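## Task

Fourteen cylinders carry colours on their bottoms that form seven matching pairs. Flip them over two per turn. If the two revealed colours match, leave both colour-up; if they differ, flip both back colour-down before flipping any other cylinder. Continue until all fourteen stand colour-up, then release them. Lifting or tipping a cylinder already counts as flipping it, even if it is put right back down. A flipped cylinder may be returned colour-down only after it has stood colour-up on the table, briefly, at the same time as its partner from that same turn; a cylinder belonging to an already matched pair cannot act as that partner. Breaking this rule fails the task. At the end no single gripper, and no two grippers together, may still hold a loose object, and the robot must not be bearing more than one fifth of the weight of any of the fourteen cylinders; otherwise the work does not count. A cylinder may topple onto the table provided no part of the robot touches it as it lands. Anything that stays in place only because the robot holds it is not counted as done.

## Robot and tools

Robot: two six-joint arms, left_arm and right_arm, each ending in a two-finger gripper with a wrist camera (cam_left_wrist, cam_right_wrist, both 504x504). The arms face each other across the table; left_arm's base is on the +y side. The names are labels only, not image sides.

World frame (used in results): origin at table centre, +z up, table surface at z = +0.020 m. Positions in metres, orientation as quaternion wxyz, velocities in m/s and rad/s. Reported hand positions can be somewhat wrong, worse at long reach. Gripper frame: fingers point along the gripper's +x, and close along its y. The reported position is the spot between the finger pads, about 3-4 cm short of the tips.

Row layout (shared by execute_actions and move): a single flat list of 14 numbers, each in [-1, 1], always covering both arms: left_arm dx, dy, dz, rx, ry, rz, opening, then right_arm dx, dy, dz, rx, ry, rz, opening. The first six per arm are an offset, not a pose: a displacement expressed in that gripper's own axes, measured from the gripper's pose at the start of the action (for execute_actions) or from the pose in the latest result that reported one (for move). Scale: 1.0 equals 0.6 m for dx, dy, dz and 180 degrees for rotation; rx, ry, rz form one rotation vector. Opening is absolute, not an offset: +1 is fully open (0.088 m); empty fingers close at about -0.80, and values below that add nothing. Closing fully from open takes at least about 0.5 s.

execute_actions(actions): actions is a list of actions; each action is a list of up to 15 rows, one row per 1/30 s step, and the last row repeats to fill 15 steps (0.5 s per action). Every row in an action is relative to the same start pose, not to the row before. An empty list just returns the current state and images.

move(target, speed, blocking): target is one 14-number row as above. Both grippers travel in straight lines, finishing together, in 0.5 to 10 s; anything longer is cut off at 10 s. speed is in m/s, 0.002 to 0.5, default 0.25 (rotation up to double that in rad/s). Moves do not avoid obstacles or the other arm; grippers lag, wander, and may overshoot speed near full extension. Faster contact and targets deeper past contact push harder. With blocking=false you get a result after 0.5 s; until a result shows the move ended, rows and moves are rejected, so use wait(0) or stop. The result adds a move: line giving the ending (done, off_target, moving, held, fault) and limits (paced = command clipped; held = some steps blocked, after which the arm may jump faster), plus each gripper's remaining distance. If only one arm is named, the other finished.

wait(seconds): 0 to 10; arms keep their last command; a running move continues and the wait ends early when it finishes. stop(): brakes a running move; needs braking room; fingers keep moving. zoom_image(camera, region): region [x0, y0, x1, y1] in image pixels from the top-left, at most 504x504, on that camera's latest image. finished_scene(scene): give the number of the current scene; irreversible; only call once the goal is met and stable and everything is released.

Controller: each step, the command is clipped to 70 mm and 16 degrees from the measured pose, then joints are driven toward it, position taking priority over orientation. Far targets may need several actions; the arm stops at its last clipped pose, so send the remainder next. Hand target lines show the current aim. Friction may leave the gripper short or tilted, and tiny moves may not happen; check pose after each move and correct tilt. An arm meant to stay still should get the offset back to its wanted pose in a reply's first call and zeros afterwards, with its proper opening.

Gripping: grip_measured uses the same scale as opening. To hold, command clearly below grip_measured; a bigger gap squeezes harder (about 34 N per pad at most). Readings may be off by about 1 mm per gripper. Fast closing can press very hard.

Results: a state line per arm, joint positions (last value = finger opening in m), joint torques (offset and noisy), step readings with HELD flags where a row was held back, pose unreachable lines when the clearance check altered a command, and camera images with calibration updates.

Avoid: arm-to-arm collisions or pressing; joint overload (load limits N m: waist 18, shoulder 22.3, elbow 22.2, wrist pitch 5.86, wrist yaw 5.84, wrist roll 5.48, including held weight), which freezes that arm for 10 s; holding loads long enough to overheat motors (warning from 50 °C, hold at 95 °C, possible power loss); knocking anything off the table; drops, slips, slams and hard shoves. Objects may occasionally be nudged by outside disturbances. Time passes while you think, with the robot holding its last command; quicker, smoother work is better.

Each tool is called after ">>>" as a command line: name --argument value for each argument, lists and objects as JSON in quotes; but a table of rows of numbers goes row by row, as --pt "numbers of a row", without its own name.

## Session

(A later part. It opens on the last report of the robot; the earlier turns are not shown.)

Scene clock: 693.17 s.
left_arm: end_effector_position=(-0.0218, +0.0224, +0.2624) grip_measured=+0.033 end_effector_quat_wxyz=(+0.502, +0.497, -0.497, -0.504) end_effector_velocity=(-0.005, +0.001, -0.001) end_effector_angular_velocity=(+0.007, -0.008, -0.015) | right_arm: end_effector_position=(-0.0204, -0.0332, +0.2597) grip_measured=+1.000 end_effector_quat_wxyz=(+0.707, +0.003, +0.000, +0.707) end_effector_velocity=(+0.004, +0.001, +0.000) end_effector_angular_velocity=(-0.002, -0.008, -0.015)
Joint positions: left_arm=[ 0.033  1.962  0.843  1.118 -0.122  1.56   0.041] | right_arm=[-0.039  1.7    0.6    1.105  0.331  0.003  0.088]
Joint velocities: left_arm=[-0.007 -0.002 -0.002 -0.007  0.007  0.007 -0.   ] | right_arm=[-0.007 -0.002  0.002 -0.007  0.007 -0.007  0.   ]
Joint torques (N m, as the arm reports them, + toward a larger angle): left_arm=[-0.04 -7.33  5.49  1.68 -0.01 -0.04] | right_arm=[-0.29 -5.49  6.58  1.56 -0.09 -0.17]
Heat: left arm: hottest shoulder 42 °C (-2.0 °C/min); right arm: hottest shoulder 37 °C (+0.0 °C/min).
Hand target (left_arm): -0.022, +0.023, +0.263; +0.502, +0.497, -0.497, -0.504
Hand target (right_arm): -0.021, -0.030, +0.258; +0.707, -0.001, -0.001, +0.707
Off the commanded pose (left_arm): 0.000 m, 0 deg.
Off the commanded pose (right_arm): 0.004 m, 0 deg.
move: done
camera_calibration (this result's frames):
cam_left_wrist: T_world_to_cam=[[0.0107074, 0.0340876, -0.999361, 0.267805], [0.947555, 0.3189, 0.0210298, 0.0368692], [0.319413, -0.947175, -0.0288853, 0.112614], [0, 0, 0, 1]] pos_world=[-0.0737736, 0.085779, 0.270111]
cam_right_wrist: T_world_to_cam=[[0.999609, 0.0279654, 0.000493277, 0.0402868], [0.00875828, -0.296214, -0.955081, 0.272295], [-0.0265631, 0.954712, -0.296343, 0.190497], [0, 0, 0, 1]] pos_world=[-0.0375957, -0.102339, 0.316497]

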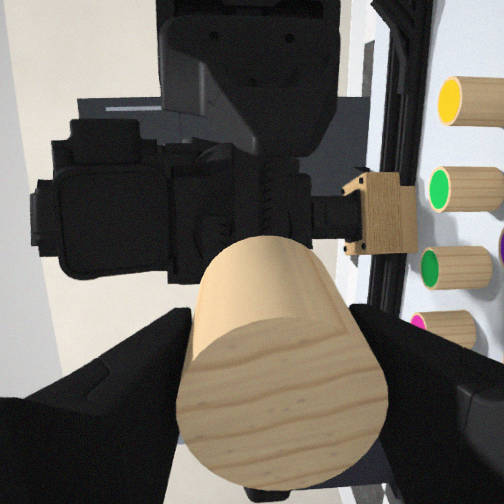

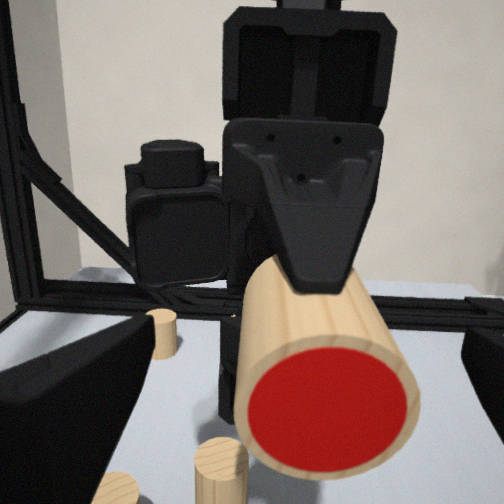

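>>> move --target '[0,0,0,0,0,0,-0.3,0,0,0,0,0,0,-0.3]'

>>> move --target '[0,0,0,0,0,0,1,0,0,0,0,0,0,-0.3]'

>>> move --target '[-0.06,0,0,0.005,0.002,0,1,-0.09,0,0,0,0,0,-0.3]' --speed 0.12

>>> move --target '[-0.237,-0.178,-0.017,0,0,-0.495,0.7,-0.023,-0.055,-0.148,0,0.507,0,-0.3]' --speed 0.3

Scene clock: 697.77 s.
left_arm: end_effector_position=(-0.0222, +0.0226, +0.2623) grip_measured=+0.033 end_effector_quat_wxyz=(+0.501, +0.497, -0.498, -0.504) end_effector_velocity=(-0.002, +0.001, -0.001) end_effector_angular_velocity=(+0.007, +0.006, -0.010) | right_arm: end_effector_position=(-0.0199, -0.0328, +0.2596) grip_measured=+0.028 end_effector_quat_wxyz=(+0.708, +0.003, +0.000, +0.706) end_effector_velocity=(+0.000, -0.000, -0.001) end_effector_angular_velocity=(-0.007, +0.005, +0.005)
Joint positions: left_arm=[ 0.032  1.962  0.842  1.118 -0.121  1.56   0.041] | right_arm=[-0.04   1.702  0.601  1.105  0.332  0.003  0.04 ]
Joint velocities: left_arm=[-0.002 -0.002 -0.002 -0.007  0.007 -0.007 -0.   ] | right_arm=[-0.002 -0.002 -0.002 -0.007 -0.007  0.007 -0.   ]
Joint torques (N m, as the arm reports them, + toward a larger angle): left_arm=[ 0.02 -7.19  5.52  1.74 -0.03 -0.03] | right_arm=[ 0.18 -6.99  5.1   1.83  0.    0.01]
Heat: left arm: hottest shoulder 43 °C (-1.0 °C/min); right arm: hottest shoulder 37 °C (+0.0 °C/min).
Hand target (left_arm): -0.022, +0.022, +0.262; +0.502, +0.497, -0.497, -0.504
Hand target (right_arm): -0.020, -0.033, +0.260; +0.708, +0.003, +0.000, +0.707
Off the commanded pose (left_arm): 0.001 m, 0 deg.
Off the commanded pose (right_arm): 0.001 m, 0 deg.
move: done
camera_calibration (this result's frames):
cam_left_wrist: T_world_to_cam=[[0.0108055, 0.0344497, -0.999348, 0.267653], [0.94804, 0.317446, 0.0211937, 0.0372979], [0.317969, -0.94765, -0.0292295, 0.112936], [0, 0, 0, 1]] pos_world=[-0.074162, 0.0859629, 0.269989]
cam_right_wrist: T_world_to_cam=[[0.99966, 0.0260589, 0.000603615, 0.0396858], [0.0083077, -0.296576, -0.954973, 0.272243], [-0.0247065, 0.954654, -0.296692, 0.190229], [0, 0, 0, 1]] pos_world=[-0.0372341, -0.101896, 0.3164]

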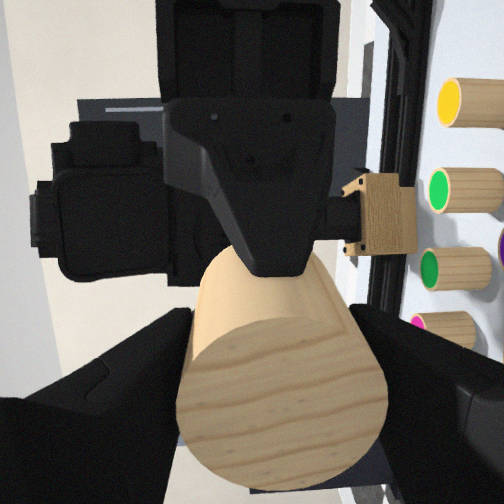

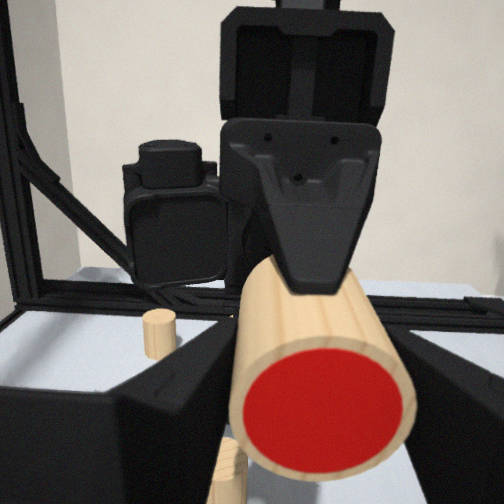

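Scene clock: 698.47 s.
left_arm: end_effector_position=(-0.0222, +0.0226, +0.2623) grip_measured=+1.000 end_effector_quat_wxyz=(+0.501, +0.497, -0.498, -0.504) end_effector_velocity=(+0.002, +0.001, -0.006) end_effector_angular_velocity=(+0.017, +0.005, +0.010) | right_arm: end_effector_position=(-0.0199, -0.0328, +0.2596) grip_measured=+0.027 end_effector_quat_wxyz=(+0.708, +0.003, +0.000, +0.706) end_effector_velocity=(+0.000, -0.000, -0.001) end_effector_angular_velocity=(-0.007, -0.024, +0.005)
Joint positions: left_arm=[ 0.032  1.962  0.842  1.118 -0.121  1.56   0.088] | right_arm=[-0.04   1.702  0.601  1.105  0.332  0.003  0.04 ]
Joint velocities: left_arm=[ 0.002  0.002 -0.007 -0.007 -0.007 -0.007  0.   ] | right_arm=[-0.002 -0.002 -0.002 -0.007 -0.007 -0.022 -0.   ]
Joint torques (N m, as the arm reports them, + toward a larger angle): left_arm=[-0.04 -7.21  5.56  1.75 -0.02 -0.05] | right_arm=[ 0.08 -6.85  5.25  1.81 -0.01  0.  ]
Heat: left arm: hottest shoulder 43 °C (-1.0 °C/min); right arm: hottest shoulder 37 °C (+0.0 °C/min).
Hand target (left_arm): -0.022, +0.023, +0.262; +0.501, +0.497, -0.498, -0.504
Hand target (right_arm): -0.020, -0.033, +0.260; +0.708, +0.003, +0.000, +0.706
Off the commanded pose (left_arm): 0.000 m, 0 deg.
Off the commanded pose (right_arm): 0.000 m, 0 deg.
move: done
camera_calibration (this result's frames):
cam_left_wrist: T_world_to_cam=[[0.0108055, 0.0344497, -0.999348, 0.267653], [0.94804, 0.317446, 0.0211937, 0.0372979], [0.317969, -0.94765, -0.0292295, 0.112936], [0, 0, 0, 1]] pos_world=[-0.074162, 0.0859629, 0.269989]
cam_right_wrist: T_world_to_cam=[[0.99966, 0.0260589, 0.000603615, 0.0396858], [0.0083077, -0.296576, -0.954973, 0.272243], [-0.0247065, 0.954654, -0.296692, 0.190229], [0, 0, 0, 1]] pos_world=[-0.0372341, -0.101896, 0.3164]

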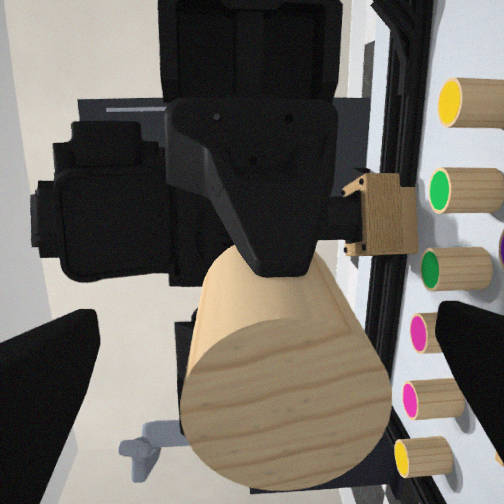

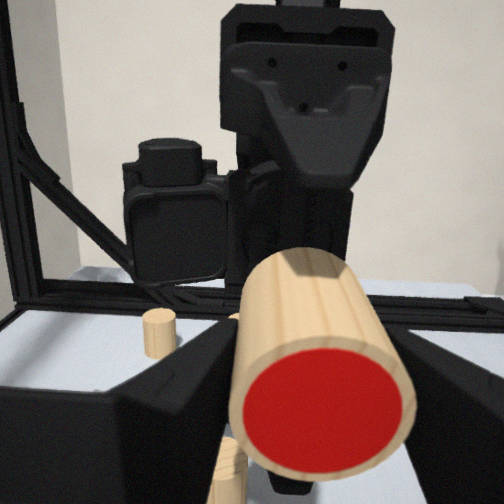

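Scene clock: 699.37 s.
left_arm: end_effector_position=(-0.0223, +0.0564, +0.2583) grip_measured=+1.000 end_effector_quat_wxyz=(+0.496, +0.503, -0.498, -0.503) end_effector_velocity=(+0.000, +0.001, -0.001) end_effector_angular_velocity=(+0.007, +0.006, +0.005) | right_arm: end_effector_position=(-0.0206, -0.0836, +0.2604) grip_measured=+0.026 end_effector_quat_wxyz=(+0.708, +0.004, -0.000, +0.706) end_effector_velocity=(-0.001, -0.003, -0.002) end_effector_angular_velocity=(-0.007, -0.010, +0.010)
Joint positions: left_arm=[ 0.017  1.876  0.695  1.169 -0.139  1.571  0.088] | right_arm=[0.031 1.53  0.419 1.119 0.402 0.003 0.04 ]
Joint velocities: left_arm=[-0.002 -0.002 -0.002 -0.007 -0.007 -0.007  0.   ] | right_arm=[ 0.002 -0.012 -0.012 -0.007 -0.007 -0.007 -0.   ]
Joint torques (N m, as the arm reports them, + toward a larger angle): left_arm=[-0.3  -7.76  4.59  2.02 -0.21  0.05] | right_arm=[ 0.19 -6.64  4.03  1.72  0.13 -0.01]
Heat: left arm: hottest shoulder 43 °C (-1.0 °C/min); right arm: hottest shoulder 37 °C (+0.0 °C/min).
Hand target (left_arm): -0.022, +0.059, +0.262; +0.499, +0.502, -0.500, -0.499
Hand target (right_arm): -0.020, -0.087, +0.260; +0.708, +0.003, +0.000, +0.706
Off the commanded pose (left_arm): 0.005 m, 1 deg.
Off the commanded pose (right_arm): 0.003 m, 0 deg.
move: done
camera_calibration (this result's frames):
cam_left_wrist: T_world_to_cam=[[0.0240019, 0.0446481, -0.998714, 0.262044], [0.946829, 0.319598, 0.0370428, 0.0224538], [0.320841, -0.946501, -0.0346031, 0.146356], [0, 0, 0, 1]] pos_world=[-0.0745063, 0.11965, 0.26594]
cam_right_wrist: T_world_to_cam=[[0.99964, 0.0268229, -0.000786394, 0.0421672], [0.00713646, -0.293984, -0.955784, 0.258403], [-0.0258681, 0.955434, -0.29407, 0.238283], [0, 0, 0, 1]] pos_world=[-0.0378322, -0.152829, 0.317083]

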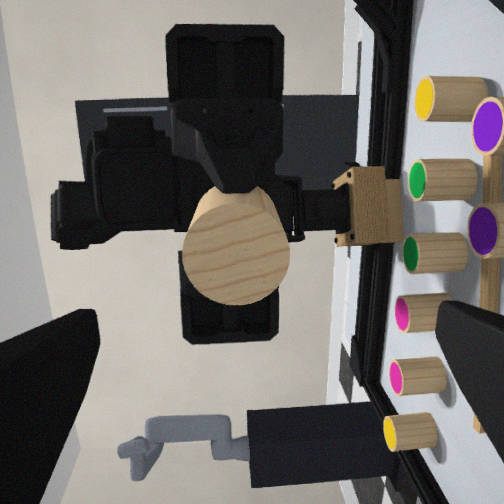

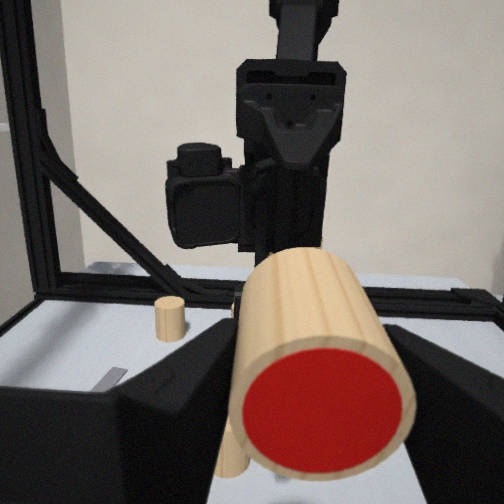

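Scene clock: 702.50 s.
left_arm: end_effector_position=(-0.0122, +0.2013, +0.1529) grip_measured=+0.700 end_effector_quat_wxyz=(+0.004, +0.709, +0.000, -0.706) end_effector_velocity=(+0.001, +0.003, +0.001) end_effector_angular_velocity=(+0.016, -0.009, +0.005) | right_arm: end_effector_position=(+0.0124, -0.0987, +0.1730) grip_measured=+0.025 end_effector_quat_wxyz=(+0.503, -0.500, +0.504, +0.493) end_effector_velocity=(+0.002, +0.001, +0.006) end_effector_angular_velocity=(+0.004, -0.007, +0.005)
Joint positions: left_arm=[ 0.048  1.824  1.187 -0.928 -0.005  1.456  0.073] | right_arm=[-0.199  1.936  1.522 -1.166  0.005  0.182  0.04 ]
Joint velocities: left_arm=[-0.002  0.002  0.007 -0.022 -0.007 -0.007 -0.   ] | right_arm=[-0.002 -0.002  0.022 -0.022  0.007 -0.007  0.   ]
Joint torques (N m, as the arm reports them, + toward a larger angle): left_arm=[ 0.29 -5.49  6.67  0.    0.22  0.09] | right_arm=[-0.18 -7.66  7.16 -0.06 -0.07 -0.22]
Heat: left arm: hottest shoulder 43 °C (-1.0 °C/min); right arm: hottest shoulder 37 °C (+0.0 °C/min).
Hand target (left_arm): -0.013, +0.199, +0.153; +0.003, +0.707, +0.001, -0.708
Hand target (right_arm): +0.012, -0.096, +0.171; +0.500, -0.502, +0.505, +0.493
Off the commanded pose (left_arm): 0.001 m, 0 deg.
Off the commanded pose (right_arm): 0.003 m, 1 deg.
move: done
camera_calibration (this result's frames):
cam_left_wrist: T_world_to_cam=[[0.0152663, 0.999531, 0.0265584, -0.199004], [0.945293, -0.0230842, 0.325406, -0.00464587], [0.325866, 0.0201377, -0.945201, 0.221248], [0, 0, 0, 1]] pos_world=[-0.0646673, 0.194348, 0.21592]
cam_right_wrist: T_world_to_cam=[[0.999721, -0.00840634, -0.0220884, 0.00973518], [-0.00119953, -0.951448, 0.307808, -0.113248], [-0.0236035, -0.307696, -0.951192, 0.216895], [0, 0, 0, 1]] pos_world=[-0.00474883, -0.0409298, 0.241382]

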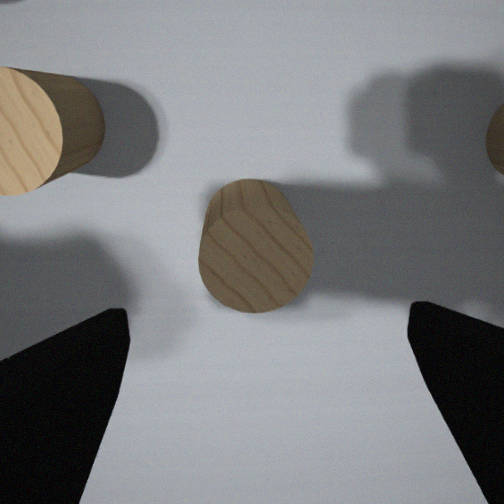

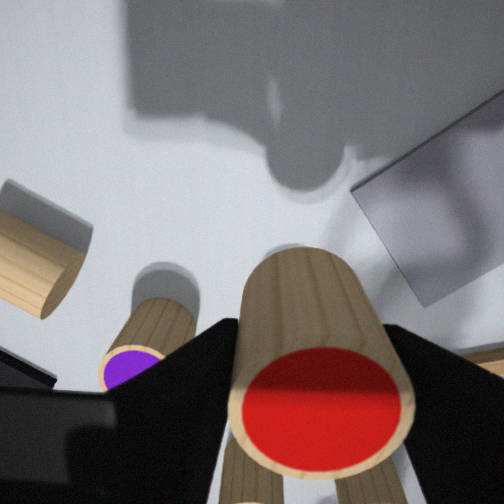

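>>> move --target '[0.131,0,0.002,0,0,-0.003,0.7,0.148,0.005,0,0,0.004,0,-0.3]' --speed 0.09

>>> move --target '[0,0,0,0,0,0,-0.3,0.025,-0.002,-0.007,0,0.007,0,-0.3]' --speed 0.03

Scene clock: 705.90 s.
left_arm: end_effector_position=(-0.0124, +0.1990, +0.0779) grip_measured=+0.700 end_effector_quat_wxyz=(+0.004, +0.709, +0.000, -0.706) end_effector_velocity=(+0.002, +0.003, -0.001) end_effector_angular_velocity=(+0.011, -0.008, +0.024) | right_arm: end_effector_position=(+0.0105, -0.0955, +0.0911) grip_measured=+0.024 end_effector_quat_wxyz=(+0.504, -0.499, +0.501, +0.496) end_effector_velocity=(-0.004, -0.003, +0.000) end_effector_angular_velocity=(-0.011, +0.020, +0.010)
Joint positions: left_arm=[ 0.049  1.981  1.059 -0.643 -0.005  1.456  0.073] | right_arm=[-0.196  2.041  1.331 -0.862  0.005  0.182  0.04 ]
Joint velocities: left_arm=[ 0.002  0.002 -0.002 -0.007 -0.007 -0.022 -0.   ] | right_arm=[ 0.002 -0.002 -0.002 -0.007 -0.022 -0.007 -0.   ]
Joint torques (N m, as the arm reports them, + toward a larger angle): left_arm=[-0.06 -5.77  4.24  0.46  0.06  0.01] | right_arm=[ 0.32 -7.98  3.79  0.23 -0.07  0.15]
Heat: left arm: hottest shoulder 42 °C (-2.0 °C/min); right arm: hottest shoulder 37 °C (+0.0 °C/min).
Hand target (left_arm): -0.012, +0.201, +0.075; +0.001, +0.709, +0.003, -0.706
Hand target (right_arm): +0.010, -0.100, +0.084; +0.500, -0.504, +0.507, +0.490
Off the commanded pose (left_arm): 0.004 m, 1 deg.
Off the commanded pose (right_arm): 0.008 m, 1 deg.
move: done
camera_calibration (this result's frames):
cam_left_wrist: T_world_to_cam=[[0.0148971, 0.999535, 0.026594, -0.194747], [0.945425, -0.0227389, 0.325046, 0.0198178], [0.3255, 0.0203004, -0.945324, 0.150501], [0, 0, 0, 1]] pos_world=[-0.0648231, 0.192052, 0.14101]
cam_right_wrist: T_world_to_cam=[[0.999712, -0.00479407, -0.0234997, 0.0102462], [0.00248455, -0.953846, 0.300287, -0.0845422], [-0.0238547, -0.300259, -0.95356, 0.140861], [0, 0, 0, 1]] pos_world=[-0.00667302, -0.0382962, 0.159947]

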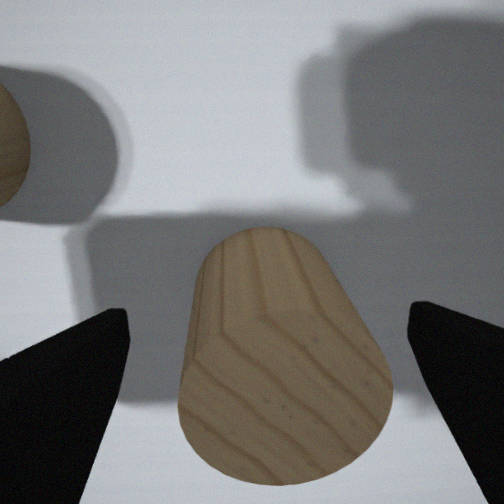

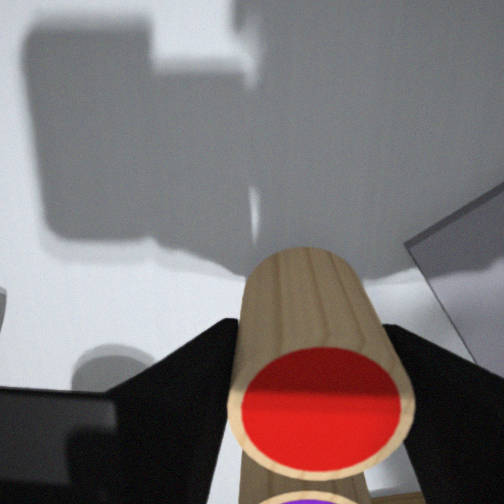

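Scene clock: 706.70 s.
left_arm: end_effector_position=(-0.0124, +0.1991, +0.0779) grip_measured=+0.036 end_effector_quat_wxyz=(+0.004, +0.709, +0.000, -0.706) end_effector_velocity=(+0.001, +0.003, -0.001) end_effector_angular_velocity=(+0.011, -0.009, -0.024) | right_arm: end_effector_position=(+0.0105, -0.0951, +0.0843) grip_measured=+0.025 end_effector_quat_wxyz=(+0.504, -0.498, +0.501, +0.497) end_effector_velocity=(+0.000, -0.004, -0.001) end_effector_angular_velocity=(-0.013, +0.005, +0.020)
Joint positions: left_arm=[ 0.049  1.981  1.059 -0.644 -0.005  1.456  0.041] | right_arm=[-0.196  2.053  1.319 -0.836  0.005  0.182  0.04 ]
Joint velocities: left_arm=[-0.002  0.002 -0.002 -0.007 -0.007  0.022 -0.   ] | right_arm=[-0.002 -0.002 -0.007 -0.007 -0.007 -0.022 -0.   ]
Joint torques (N m, as the arm reports them, + toward a larger angle): left_arm=[ 0.02 -6.59  4.85  0.25  0.06  0.02] | right_arm=[-0.21 -7.72  3.55  0.37 -0.09 -0.09]
Heat: left arm: hottest shoulder 43 °C (-1.0 °C/min); right arm: hottest shoulder 38 °C (+1.0 °C/min).
Hand target (left_arm): -0.012, +0.199, +0.078; +0.004, +0.708, +0.000, -0.706
Hand target (right_arm): +0.012, -0.100, +0.076; +0.498, -0.504, +0.507, +0.490
Off the commanded pose (left_arm): 0.000 m, 0 deg.
Off the commanded pose (right_arm): 0.009 m, 1 deg.
move: off_target (right_arm)
camera_calibration (this result's frames):
cam_left_wrist: T_world_to_cam=[[0.014896, 0.999525, 0.0269737, -0.194857], [0.945411, -0.0228622, 0.325076, 0.0198333], [0.325539, 0.0206589, -0.945303, 0.150423], [0, 0, 0, 1]] pos_world=[-0.0648167, 0.192111, 0.141004]
cam_right_wrist: T_world_to_cam=[[0.999686, -0.00514256, -0.0245192, 0.0101824], [0.00242403, -0.954258, 0.298974, -0.0820457], [-0.0249351, -0.29894, -0.953946, 0.134613], [0, 0, 0, 1]] pos_world=[-0.00662375, -0.0379991, 0.153193]

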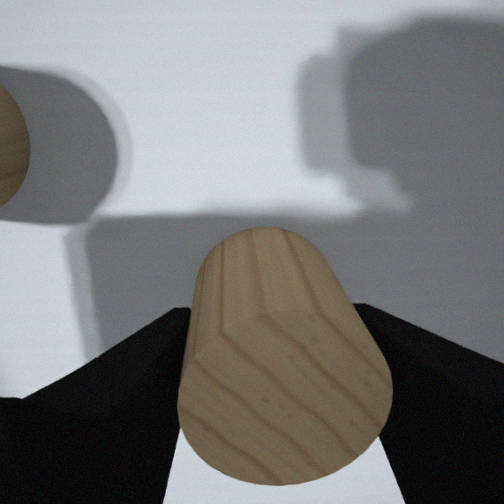

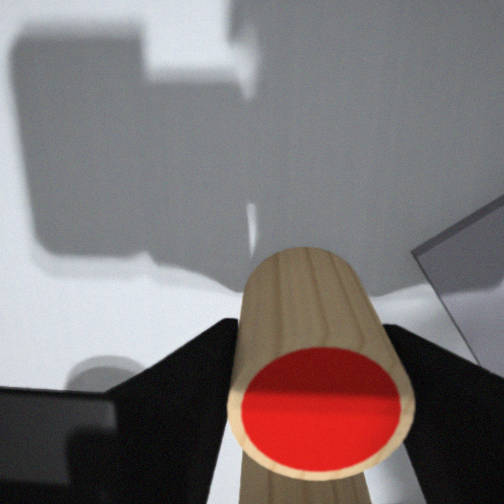

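>>> move --target '[0,0,0,0,0,0,-0.3,0,0,0,0,0,0,0.6]'

>>> move --target '[-0.17,0,0,0,0,0.004,-0.3,-0.16,0,0,0,0,0,0.6]' --speed 0.15

>>> move --target '[-0.152,0.303,0.02,0,0,0.503,-0.3,-0.133,0.057,-0.014,-0.003,-0.5,0,1]' --speed 0.3

Scene clock: 710.40 s.
left_arm: end_effector_position=(-0.0124, +0.1992, +0.0779) grip_measured=+0.035 end_effector_quat_wxyz=(+0.004, +0.709, +0.001, -0.706) end_effector_velocity=(-0.001, +0.006, +0.000) end_effector_angular_velocity=(+0.023, +0.005, +0.020) | right_arm: end_effector_position=(+0.0103, -0.0949, +0.0841) grip_measured=+0.599 end_effector_quat_wxyz=(+0.504, -0.497, +0.502, +0.497) end_effector_velocity=(+0.002, -0.000, +0.001) end_effector_angular_velocity=(-0.004, +0.007, +0.015)
Joint positions: left_arm=[ 0.049  1.981  1.058 -0.644 -0.005  1.456  0.041] | right_arm=[-0.197  2.054  1.319 -0.834  0.003  0.182  0.068]
Joint velocities: left_arm=[-0.002 -0.002 -0.002 -0.022  0.007 -0.022 -0.   ] | right_arm=[-0.007 -0.002  0.002 -0.007 -0.007 -0.022  0.   ]
Joint torques (N m, as the arm reports them, + toward a larger angle): left_arm=[-0.18 -6.79  4.85  0.22  0.04 -0.02] | right_arm=[ 0.08 -9.31  5.03  0.    0.04 -0.02]
Heat: left arm: hottest shoulder 43 °C (-1.0 °C/min); right arm: hottest shoulder 38 °C (+1.0 °C/min).
Hand target (left_arm): -0.012, +0.199, +0.078; +0.004, +0.709, +0.001, -0.706
Hand target (right_arm): +0.010, -0.095, +0.084; +0.504, -0.498, +0.501, +0.497
Off the commanded pose (left_arm): 0.000 m, 0 deg.
Off the commanded pose (right_arm): 0.000 m, 0 deg.
move: done
camera_calibration (this result's frames):
cam_left_wrist: T_world_to_cam=[[0.0148949, 0.999515, 0.0273533, -0.195026], [0.945398, -0.0229855, 0.325107, 0.0198683], [0.325578, 0.0210174, -0.945282, 0.150272], [0, 0, 0, 1]] pos_world=[-0.0648037, 0.19223, 0.140924]
cam_right_wrist: T_world_to_cam=[[0.999633, -0.00551106, -0.0265304, 0.0104861], [0.00266229, -0.954386, 0.298563, -0.0818302], [-0.0269657, -0.298524, -0.954021, 0.13451], [0, 0, 0, 1]] pos_world=[-0.0066372, -0.0378855, 0.153035]

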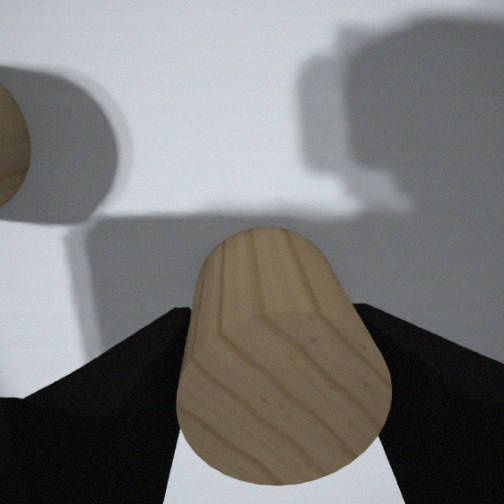

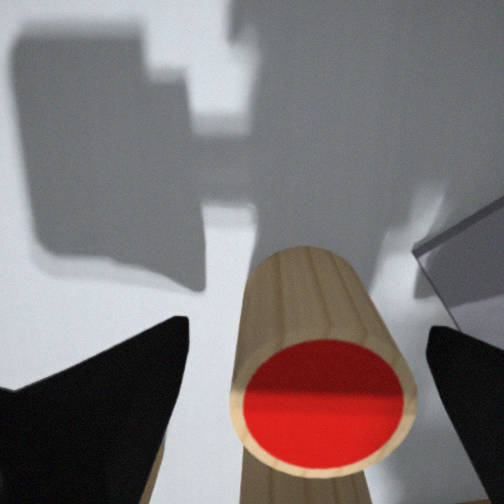

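Scene clock: 711.53 s.
left_arm: end_effector_position=(-0.0125, +0.2021, +0.1736) grip_measured=+0.034 end_effector_quat_wxyz=(+0.002, +0.709, +0.002, -0.705) end_effector_velocity=(-0.002, -0.000, +0.002) end_effector_angular_velocity=(-0.002, +0.008, -0.010) | right_arm: end_effector_position=(+0.0107, -0.0973, +0.1748) grip_measured=+0.600 end_effector_quat_wxyz=(+0.501, -0.502, +0.505, +0.493) end_effector_velocity=(-0.002, -0.004, +0.005) end_effector_angular_velocity=(-0.021, +0.019, +0.005)
Joint positions: left_arm=[ 0.047  1.799  1.243 -1.015 -0.005  1.455  0.041] | right_arm=[-0.197  1.945  1.542 -1.182  0.003  0.182  0.068]
Joint velocities: left_arm=[-0.002 -0.002  0.007 -0.007  0.007  0.007 -0.   ] | right_arm=[-0.002 -0.002  0.017 -0.037 -0.022 -0.007  0.   ]
Joint torques (N m, as the arm reports them, + toward a larger angle): left_arm=[-0.27 -7.3   6.93 -0.01  0.   -0.06] | right_arm=[ 0.08 -9.77  7.13 -0.13  0.01  0.  ]
Heat: left arm: hottest shoulder 43 °C (-2.0 °C/min); right arm: hottest shoulder 38 °C (+1.0 °C/min).
Hand target (left_arm): -0.013, +0.199, +0.180; +0.009, +0.708, -0.004, -0.706
Hand target (right_arm): +0.010, -0.095, +0.180; +0.504, -0.497, +0.502, +0.497
Off the commanded pose (left_arm): 0.007 m, 1 deg.
Off the commanded pose (right_arm): 0.006 m, 1 deg.
move: done
camera_calibration (this result's frames):
cam_left_wrist: T_world_to_cam=[[0.0160198, 0.999325, 0.0330461, -0.201412], [0.945167, -0.0259173, 0.325556, -0.0104957], [0.326193, 0.0260187, -0.944945, 0.239672], [0, 0, 0, 1]] pos_world=[-0.0650325, 0.194768, 0.23655]
cam_right_wrist: T_world_to_cam=[[0.999698, -0.00588975, -0.0238416, 0.0119603], [0.00186618, -0.94979, 0.312884, -0.113258], [-0.0244873, -0.312834, -0.949492, 0.218195], [0, 0, 0, 1]] pos_world=[-0.00640232, -0.0392417, 0.242896]

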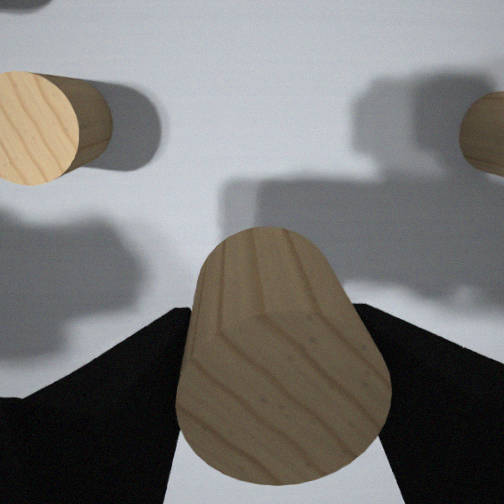

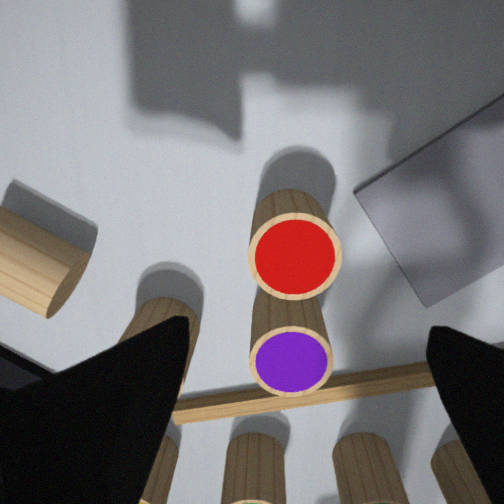

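Scene clock: 714.70 s.
left_arm: end_effector_position=(-0.0260, +0.0237, +0.2628) grip_measured=+0.033 end_effector_quat_wxyz=(+0.496, +0.500, -0.503, -0.500) end_effector_velocity=(+0.002, +0.000, -0.003) end_effector_angular_velocity=(+0.003, +0.022, +0.020) | right_arm: end_effector_position=(-0.0238, -0.1032, +0.2627) grip_measured=+1.000 end_effector_quat_wxyz=(+0.706, +0.007, +0.004, +0.708) end_effector_velocity=(-0.001, +0.000, +0.001) end_effector_angular_velocity=(+0.016, -0.015, +0.015)
Joint positions: left_arm=[ 0.023  1.959  0.839  1.119 -0.127  1.578  0.041] | right_arm=[0.075 1.444 0.362 1.086 0.44  0.013 0.088]
Joint velocities: left_arm=[-0.002  0.007 -0.002  0.007 -0.022 -0.022 -0.   ] | right_arm=[-0.007  0.012 -0.007  0.037 -0.022 -0.022  0.   ]
Joint torques (N m, as the arm reports them, + toward a larger angle): left_arm=[ 0.38 -6.5   6.71  2.12 -0.06  0.08] | right_arm=[ 0.3  -3.79  3.77  1.92  0.12 -0.15]
Heat: left arm: hottest shoulder 43 °C (-2.0 °C/min); right arm: hottest shoulder 38 °C (+1.0 °C/min).
Hand target (left_arm): -0.025, +0.021, +0.265; +0.499, +0.499, -0.505, -0.496
Hand target (right_arm): -0.024, -0.105, +0.255; +0.706, -0.005, +0.005, +0.708
Off the commanded pose (left_arm): 0.004 m, 1 deg.
Off the commanded pose (right_arm): 0.008 m, 2 deg.
move: done
camera_calibration (this result's frames):
cam_left_wrist: T_world_to_cam=[[0.0290808, 0.0331441, -0.999027, 0.268628], [0.948595, 0.314198, 0.0380367, 0.0361045], [0.315154, -0.948779, -0.0223032, 0.113377], [0, 0, 0, 1]] pos_world=[-0.0777918, 0.0873227, 0.269522]
cam_right_wrist: T_world_to_cam=[[0.99942, 0.0325778, -0.00996604, 0.0488448], [0.00016091, -0.297044, -0.954864, 0.254122], [-0.0340677, 0.954308, -0.296877, 0.258079], [0, 0, 0, 1]] pos_world=[-0.0400652, -0.172393, 0.319756]

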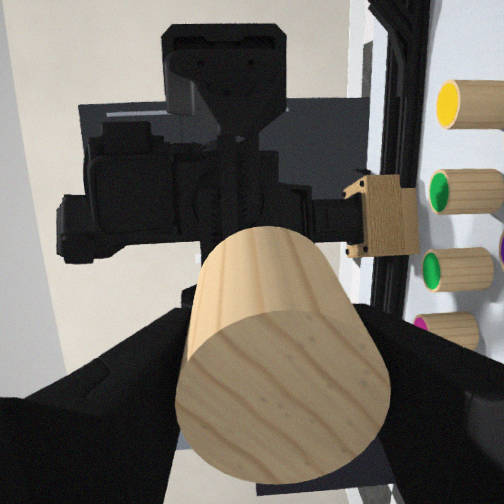

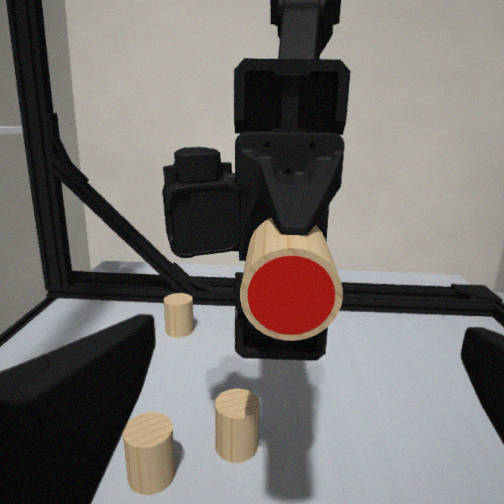

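Target (-.0265,-.032,.2597).

>>> move --target '[0,0,0,0,0,0,-0.3,0.124,0.004,-0.008,-0.005,0.001,0,1]' --speed 0.1

Scene clock: 716.90 s.
left_arm: end_effector_position=(-0.0259, +0.0236, +0.2626) grip_measured=+0.033 end_effector_quat_wxyz=(+0.496, +0.500, -0.503, -0.500) end_effector_velocity=(-0.002, +0.002, -0.003) end_effector_angular_velocity=(+0.012, +0.006, +0.000) | right_arm: end_effector_position=(-0.0263, -0.0322, +0.2599) grip_measured=+1.000 end_effector_quat_wxyz=(+0.706, +0.004, +0.001, +0.708) end_effector_velocity=(+0.001, +0.002, +0.000) end_effector_angular_velocity=(-0.002, +0.006, +0.000)
Joint positions: left_arm=[ 0.023  1.96   0.839  1.12  -0.127  1.578  0.041] | right_arm=[-0.022  1.709  0.61   1.103  0.343  0.005  0.088]
Joint velocities: left_arm=[-0.007 -0.002 -0.007 -0.007 -0.007 -0.007 -0.   ] | right_arm=[-0.007  0.002  0.007 -0.007 -0.007  0.007  0.   ]
Joint torques (N m, as the arm reports them, + toward a larger angle): left_arm=[-0.15 -7.43  5.63  1.72  0.02 -0.04] | right_arm=[-0.36 -5.63  6.62  1.56 -0.07 -0.18]
Heat: left arm: hottest shoulder 43 °C (-2.0 °C/min); right arm: hottest shoulder 38 °C (+1.0 °C/min).
Hand target (left_arm): -0.026, +0.024, +0.263; +0.496, +0.500, -0.503, -0.500
Hand target (right_arm): -0.027, -0.029, +0.258; +0.706, -0.000, -0.001, +0.708
Off the commanded pose (left_arm): 0.000 m, 0 deg.
Off the commanded pose (right_arm): 0.004 m, 0 deg.
move: done
camera_calibration (this result's frames):
cam_left_wrist: T_world_to_cam=[[0.0290686, 0.0331551, -0.999027, 0.268394], [0.948475, 0.31456, 0.0380371, 0.036105], [0.315515, -0.948658, -0.022303, 0.113242], [0, 0, 0, 1]] pos_world=[-0.0777763, 0.0871724, 0.269285]
cam_right_wrist: T_world_to_cam=[[0.999481, 0.0321686, -0.00158268, 0.0467816], [0.00800962, -0.295855, -0.955199, 0.272803], [-0.0311957, 0.954691, -0.295959, 0.189254], [0, 0, 0, 1]] pos_world=[-0.0430384, -0.101474, 0.316667]

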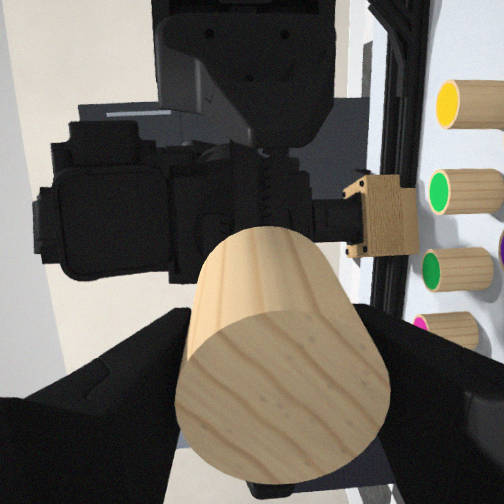

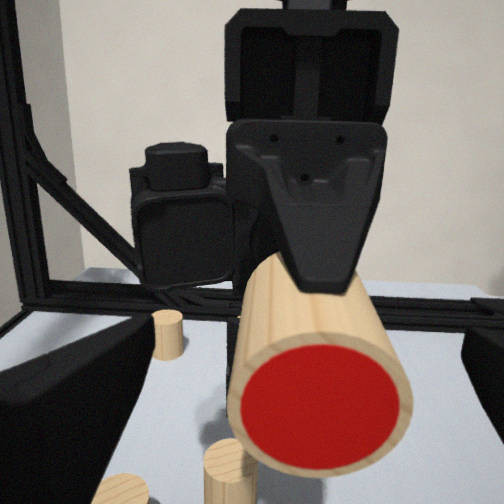

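>>> move --target '[0,0,0,0,0,0,-0.3,0,0,0,0,0,0,-0.3]'

>>> move --target '[0,0,0,0,0,0,1,0,0,0,0,0,0,-0.3]'

>>> move --target '[-0.06,0,0,0,0.003,0,1,-0.09,0,0,0,0,0,-0.3]' --speed 0.12

>>> move --target '[-0.452,-0.182,0.043,0,0,-0.495,0.7,-0.008,0.052,-0.148,0,0.507,0,-0.3]' --speed 0.3

Scene clock: 724.70 s.
left_arm: end_effector_position=(-0.0259, +0.0236, +0.2624) grip_measured=+0.032 end_effector_quat_wxyz=(+0.496, +0.500, -0.503, -0.500) end_effector_velocity=(-0.002, +0.001, -0.001) end_effector_angular_velocity=(+0.007, +0.006, +0.000) | right_arm: end_effector_position=(-0.0261, -0.0319, +0.2598) grip_measured=+0.025 end_effector_quat_wxyz=(+0.706, +0.004, +0.001, +0.708) end_effector_velocity=(+0.002, -0.000, -0.001) end_effector_angular_velocity=(-0.007, -0.010, -0.010)
Joint positions: left_arm=[ 0.023  1.961  0.839  1.12  -0.127  1.578  0.041] | right_arm=[-0.023  1.71   0.612  1.103  0.343  0.005  0.04 ]
Joint velocities: left_arm=[-0.007 -0.002 -0.002 -0.007 -0.007 -0.007 -0.   ] | right_arm=[-0.002 -0.002 -0.002 -0.007  0.007 -0.007  0.001]
Joint torques (N m, as the arm reports them, + toward a larger angle): left_arm=[ 0.03 -7.22  5.56  1.75 -0.03 -0.04] | right_arm=[ 0.12 -7.04  5.08  1.83 -0.01 -0.01]
Heat: left arm: hottest shoulder 43 °C (-3.0 °C/min); right arm: hottest shoulder 38 °C (+1.0 °C/min).
Hand target (left_arm): -0.026, +0.024, +0.263; +0.496, +0.500, -0.503, -0.500
Hand target (right_arm): -0.026, -0.032, +0.260; +0.706, +0.004, +0.001, +0.708
Off the commanded pose (left_arm): 0.000 m, 0 deg.
Off the commanded pose (right_arm): 0.000 m, 0 deg.
move: done
camera_calibration (this result's frames):
cam_left_wrist: T_world_to_cam=[[0.0291196, 0.0335328, -0.999013, 0.268201], [0.948473, 0.314546, 0.0382044, 0.0360766], [0.315517, -0.94865, -0.0226455, 0.113311], [0, 0, 0, 1]] pos_world=[-0.0777791, 0.0871512, 0.269124]
cam_right_wrist: T_world_to_cam=[[0.999506, 0.0314043, -0.00120317, 0.0465317], [0.00814604, -0.29586, -0.955196, 0.27286], [-0.0303532, 0.954715, -0.29597, 0.188966], [0, 0, 0, 1]] pos_world=[-0.0429958, -0.101142, 0.316619]

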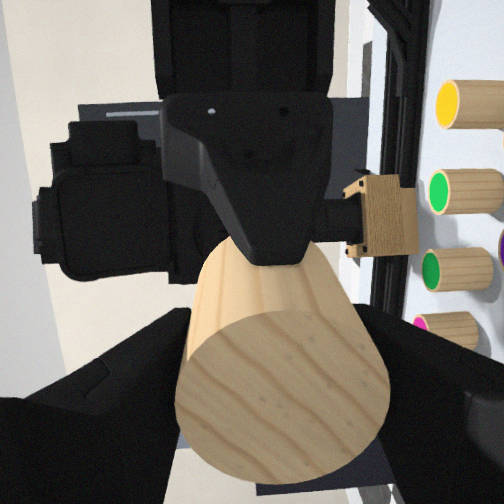

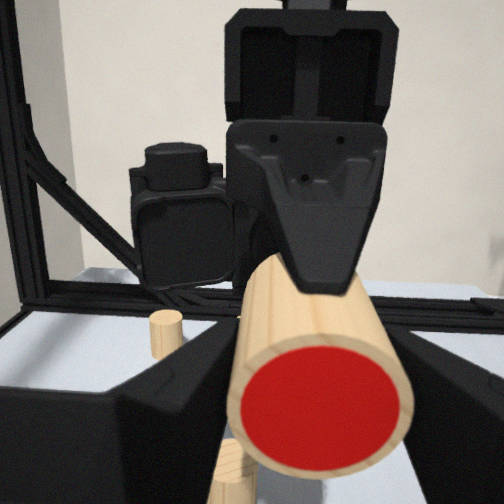

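Scene clock: 725.40 s.
left_arm: end_effector_position=(-0.0259, +0.0236, +0.2624) grip_measured=+1.000 end_effector_quat_wxyz=(+0.496, +0.500, -0.503, -0.500) end_effector_velocity=(+0.002, +0.002, -0.003) end_effector_angular_velocity=(+0.012, +0.006, +0.020) | right_arm: end_effector_position=(-0.0261, -0.0319, +0.2598) grip_measured=+0.025 end_effector_quat_wxyz=(+0.706, +0.004, +0.001, +0.708) end_effector_velocity=(+0.000, -0.000, -0.001) end_effector_angular_velocity=(-0.007, +0.005, +0.005)
Joint positions: left_arm=[ 0.023  1.961  0.839  1.12  -0.127  1.578  0.088] | right_arm=[-0.023  1.71   0.612  1.103  0.343  0.005  0.04 ]
Joint velocities: left_arm=[-0.002 -0.002 -0.007 -0.007 -0.022 -0.007  0.   ] | right_arm=[-0.002 -0.002 -0.002 -0.007 -0.007  0.007 -0.   ]
Joint torques (N m, as the arm reports them, + toward a larger angle): left_arm=[ 0.03 -7.12  5.61  1.72 -0.02 -0.03] | right_arm=[ 0.05 -6.95  5.22  1.81  0.01 -0.01]
Heat: left arm: hottest shoulder 43 °C (-3.0 °C/min); right arm: hottest shoulder 38 °C (+1.0 °C/min).
Hand target (left_arm): -0.026, +0.024, +0.262; +0.496, +0.500, -0.503, -0.500
Hand target (right_arm): -0.026, -0.032, +0.260; +0.706, +0.004, +0.001, +0.708
Off the commanded pose (left_arm): 0.000 m, 0 deg.
Off the commanded pose (right_arm): 0.000 m, 0 deg.
move: done
camera_calibration (this result's frames):
cam_left_wrist: T_world_to_cam=[[0.0291196, 0.0335328, -0.999013, 0.268201], [0.948473, 0.314546, 0.0382044, 0.0360766], [0.315517, -0.94865, -0.0226455, 0.113311], [0, 0, 0, 1]] pos_world=[-0.0777791, 0.0871512, 0.269124]
cam_right_wrist: T_world_to_cam=[[0.999506, 0.0314043, -0.00120317, 0.0465317], [0.00814604, -0.29586, -0.955196, 0.27286], [-0.0303532, 0.954715, -0.29597, 0.188966], [0, 0, 0, 1]] pos_world=[-0.0429958, -0.101142, 0.316619]

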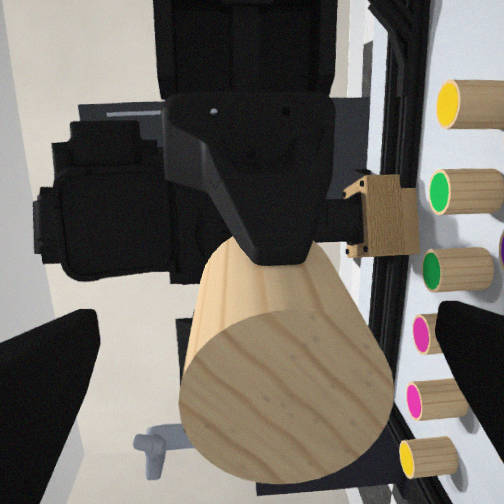

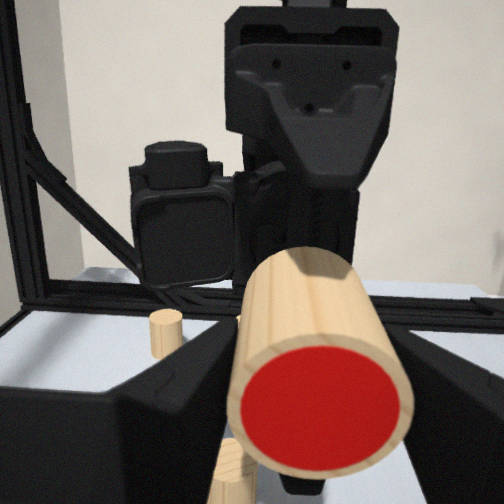

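Scene clock: 726.30 s.
left_arm: end_effector_position=(-0.0260, +0.0575, +0.2584) grip_measured=+1.000 end_effector_quat_wxyz=(+0.494, +0.505, -0.500, -0.501) end_effector_velocity=(+0.003, +0.002, +0.002) end_effector_angular_velocity=(-0.007, +0.008, +0.010) | right_arm: end_effector_position=(-0.0266, -0.0827, +0.2604) grip_measured=+0.025 end_effector_quat_wxyz=(+0.706, +0.005, +0.000, +0.708) end_effector_velocity=(-0.001, -0.003, -0.003) end_effector_angular_velocity=(-0.011, -0.012, +0.010)
Joint positions: left_arm=[ 0.005  1.875  0.693  1.171 -0.15   1.578  0.088] | right_arm=[0.05  1.542 0.429 1.12  0.415 0.005 0.04 ]
Joint velocities: left_arm=[ 0.002 -0.007 -0.007  0.007 -0.007 -0.007  0.   ] | right_arm=[ 0.002 -0.007 -0.012 -0.007 -0.007 -0.007 -0.   ]
Joint torques (N m, as the arm reports them, + toward a larger angle): left_arm=[-0.26 -7.71  4.74  2.04 -0.21 -0.02] | right_arm=[ 0.28 -6.55  3.94  1.71  0.14 -0.01]
Heat: left arm: hottest shoulder 43 °C (-3.1 °C/min); right arm: hottest shoulder 38 °C (+1.0 °C/min).
Hand target (left_arm): -0.026, +0.060, +0.263; +0.498, +0.503, -0.501, -0.498
Hand target (right_arm): -0.026, -0.086, +0.260; +0.706, +0.004, +0.001, +0.708
Off the commanded pose (left_arm): 0.005 m, 1 deg.
Off the commanded pose (right_arm): 0.003 m, 0 deg.
move: done
camera_calibration (this result's frames):
cam_left_wrist: T_world_to_cam=[[0.0305246, 0.043853, -0.998572, 0.262352], [0.946715, 0.319194, 0.0429571, 0.0240825], [0.320621, -0.946674, -0.031773, 0.147809], [0, 0, 0, 1]] pos_world=[-0.0781981, 0.120735, 0.265639]
cam_right_wrist: T_world_to_cam=[[0.999479, 0.0321717, -0.00239906, 0.0489909], [0.00716865, -0.293982, -0.955784, 0.258683], [-0.0314544, 0.955269, -0.29406, 0.237113], [0, 0, 0, 1]] pos_world=[-0.0433615, -0.152035, 0.317088]

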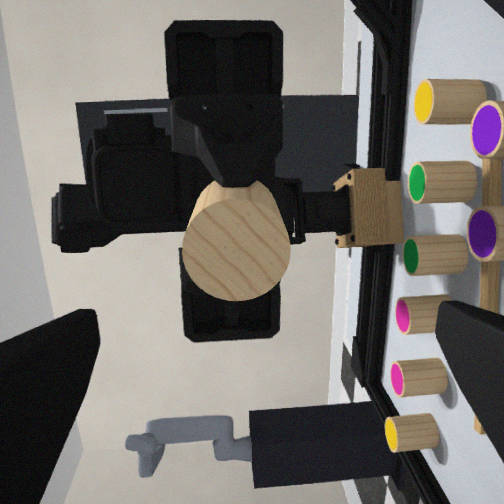

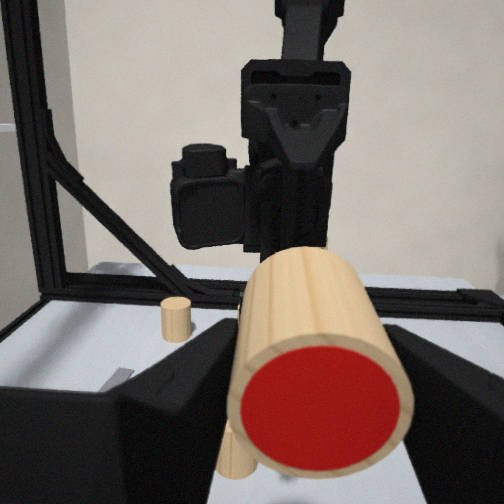

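Scene clock: 729.43 s.
left_arm: end_effector_position=(-0.0500, +0.3306, +0.1511) grip_measured=+0.700 end_effector_quat_wxyz=(+0.003, +0.710, +0.000, -0.704) end_effector_velocity=(+0.002, +0.003, +0.001) end_effector_angular_velocity=(+0.013, -0.013, +0.005) | right_arm: end_effector_position=(-0.0577, -0.0888, +0.1735) grip_measured=+0.024 end_effector_quat_wxyz=(+0.501, -0.501, +0.503, +0.496) end_effector_velocity=(-0.002, -0.002, +0.008) end_effector_angular_velocity=(-0.014, +0.018, +0.019)
Joint positions: left_arm=[-0.214  1.387  0.725 -0.907 -0.01   1.196  0.073] | right_arm=[-0.027  2.041  1.674 -1.211  0.001  0.348  0.04 ]
Joint velocities: left_arm=[-0.002 -0.002  0.002 -0.022 -0.007 -0.007 -0.   ] | right_arm=[-0.002 -0.002  0.027 -0.037 -0.022 -0.022 -0.   ]
Joint torques (N m, as the arm reports them, + toward a larger angle): left_arm=[-0.2  -2.8   6.38  0.    0.24 -0.05] | right_arm=[-0.17 -8.34  7.13 -0.1  -0.07 -0.16]
Heat: left arm: hottest shoulder 43 °C (-3.0 °C/min); right arm: hottest shoulder 38 °C (+1.0 °C/min).
Hand target (left_arm): -0.052, +0.330, +0.152; +0.003, +0.708, +0.001, -0.706
Hand target (right_arm): -0.058, -0.086, +0.171; +0.498, -0.503, +0.504, +0.495
Off the commanded pose (left_arm): 0.001 m, 0 deg.
Off the commanded pose (right_arm): 0.003 m, 1 deg.
move: done
camera_calibration (this result's frames):
cam_left_wrist: T_world_to_cam=[[0.0166716, 0.99947, 0.0279505, -0.32769], [0.943901, -0.0249532, 0.329284, 0.0346654], [0.329807, 0.0208928, -0.943817, 0.228998], [0, 0, 0, 1]] pos_world=[-0.102783, 0.323597, 0.213876]
cam_right_wrist: T_world_to_cam=[[0.999658, -0.0019324, -0.0260817, 0.0810869], [0.00616486, -0.951753, 0.306802, -0.10345], [-0.0254162, -0.306858, -0.951416, 0.218796], [0, 0, 0, 1]] pos_world=[-0.0748604, -0.0311632, 0.242019]

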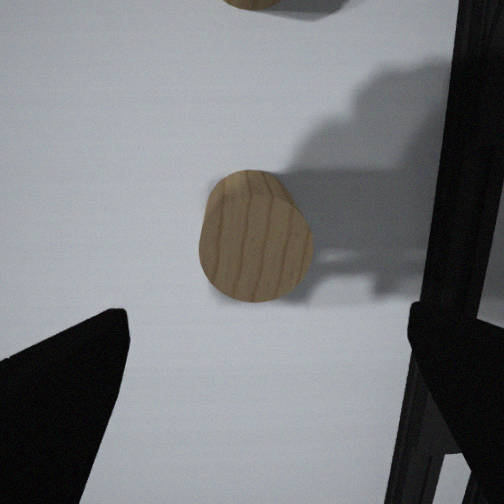

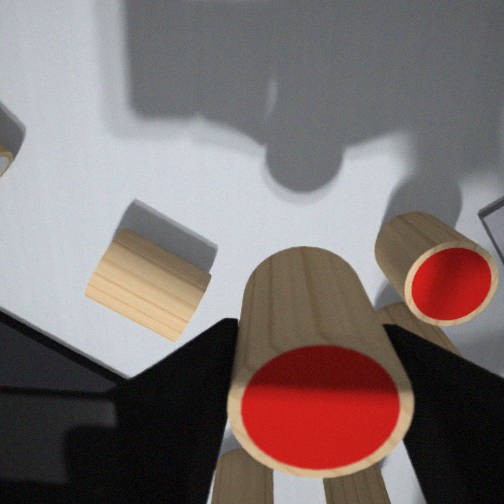

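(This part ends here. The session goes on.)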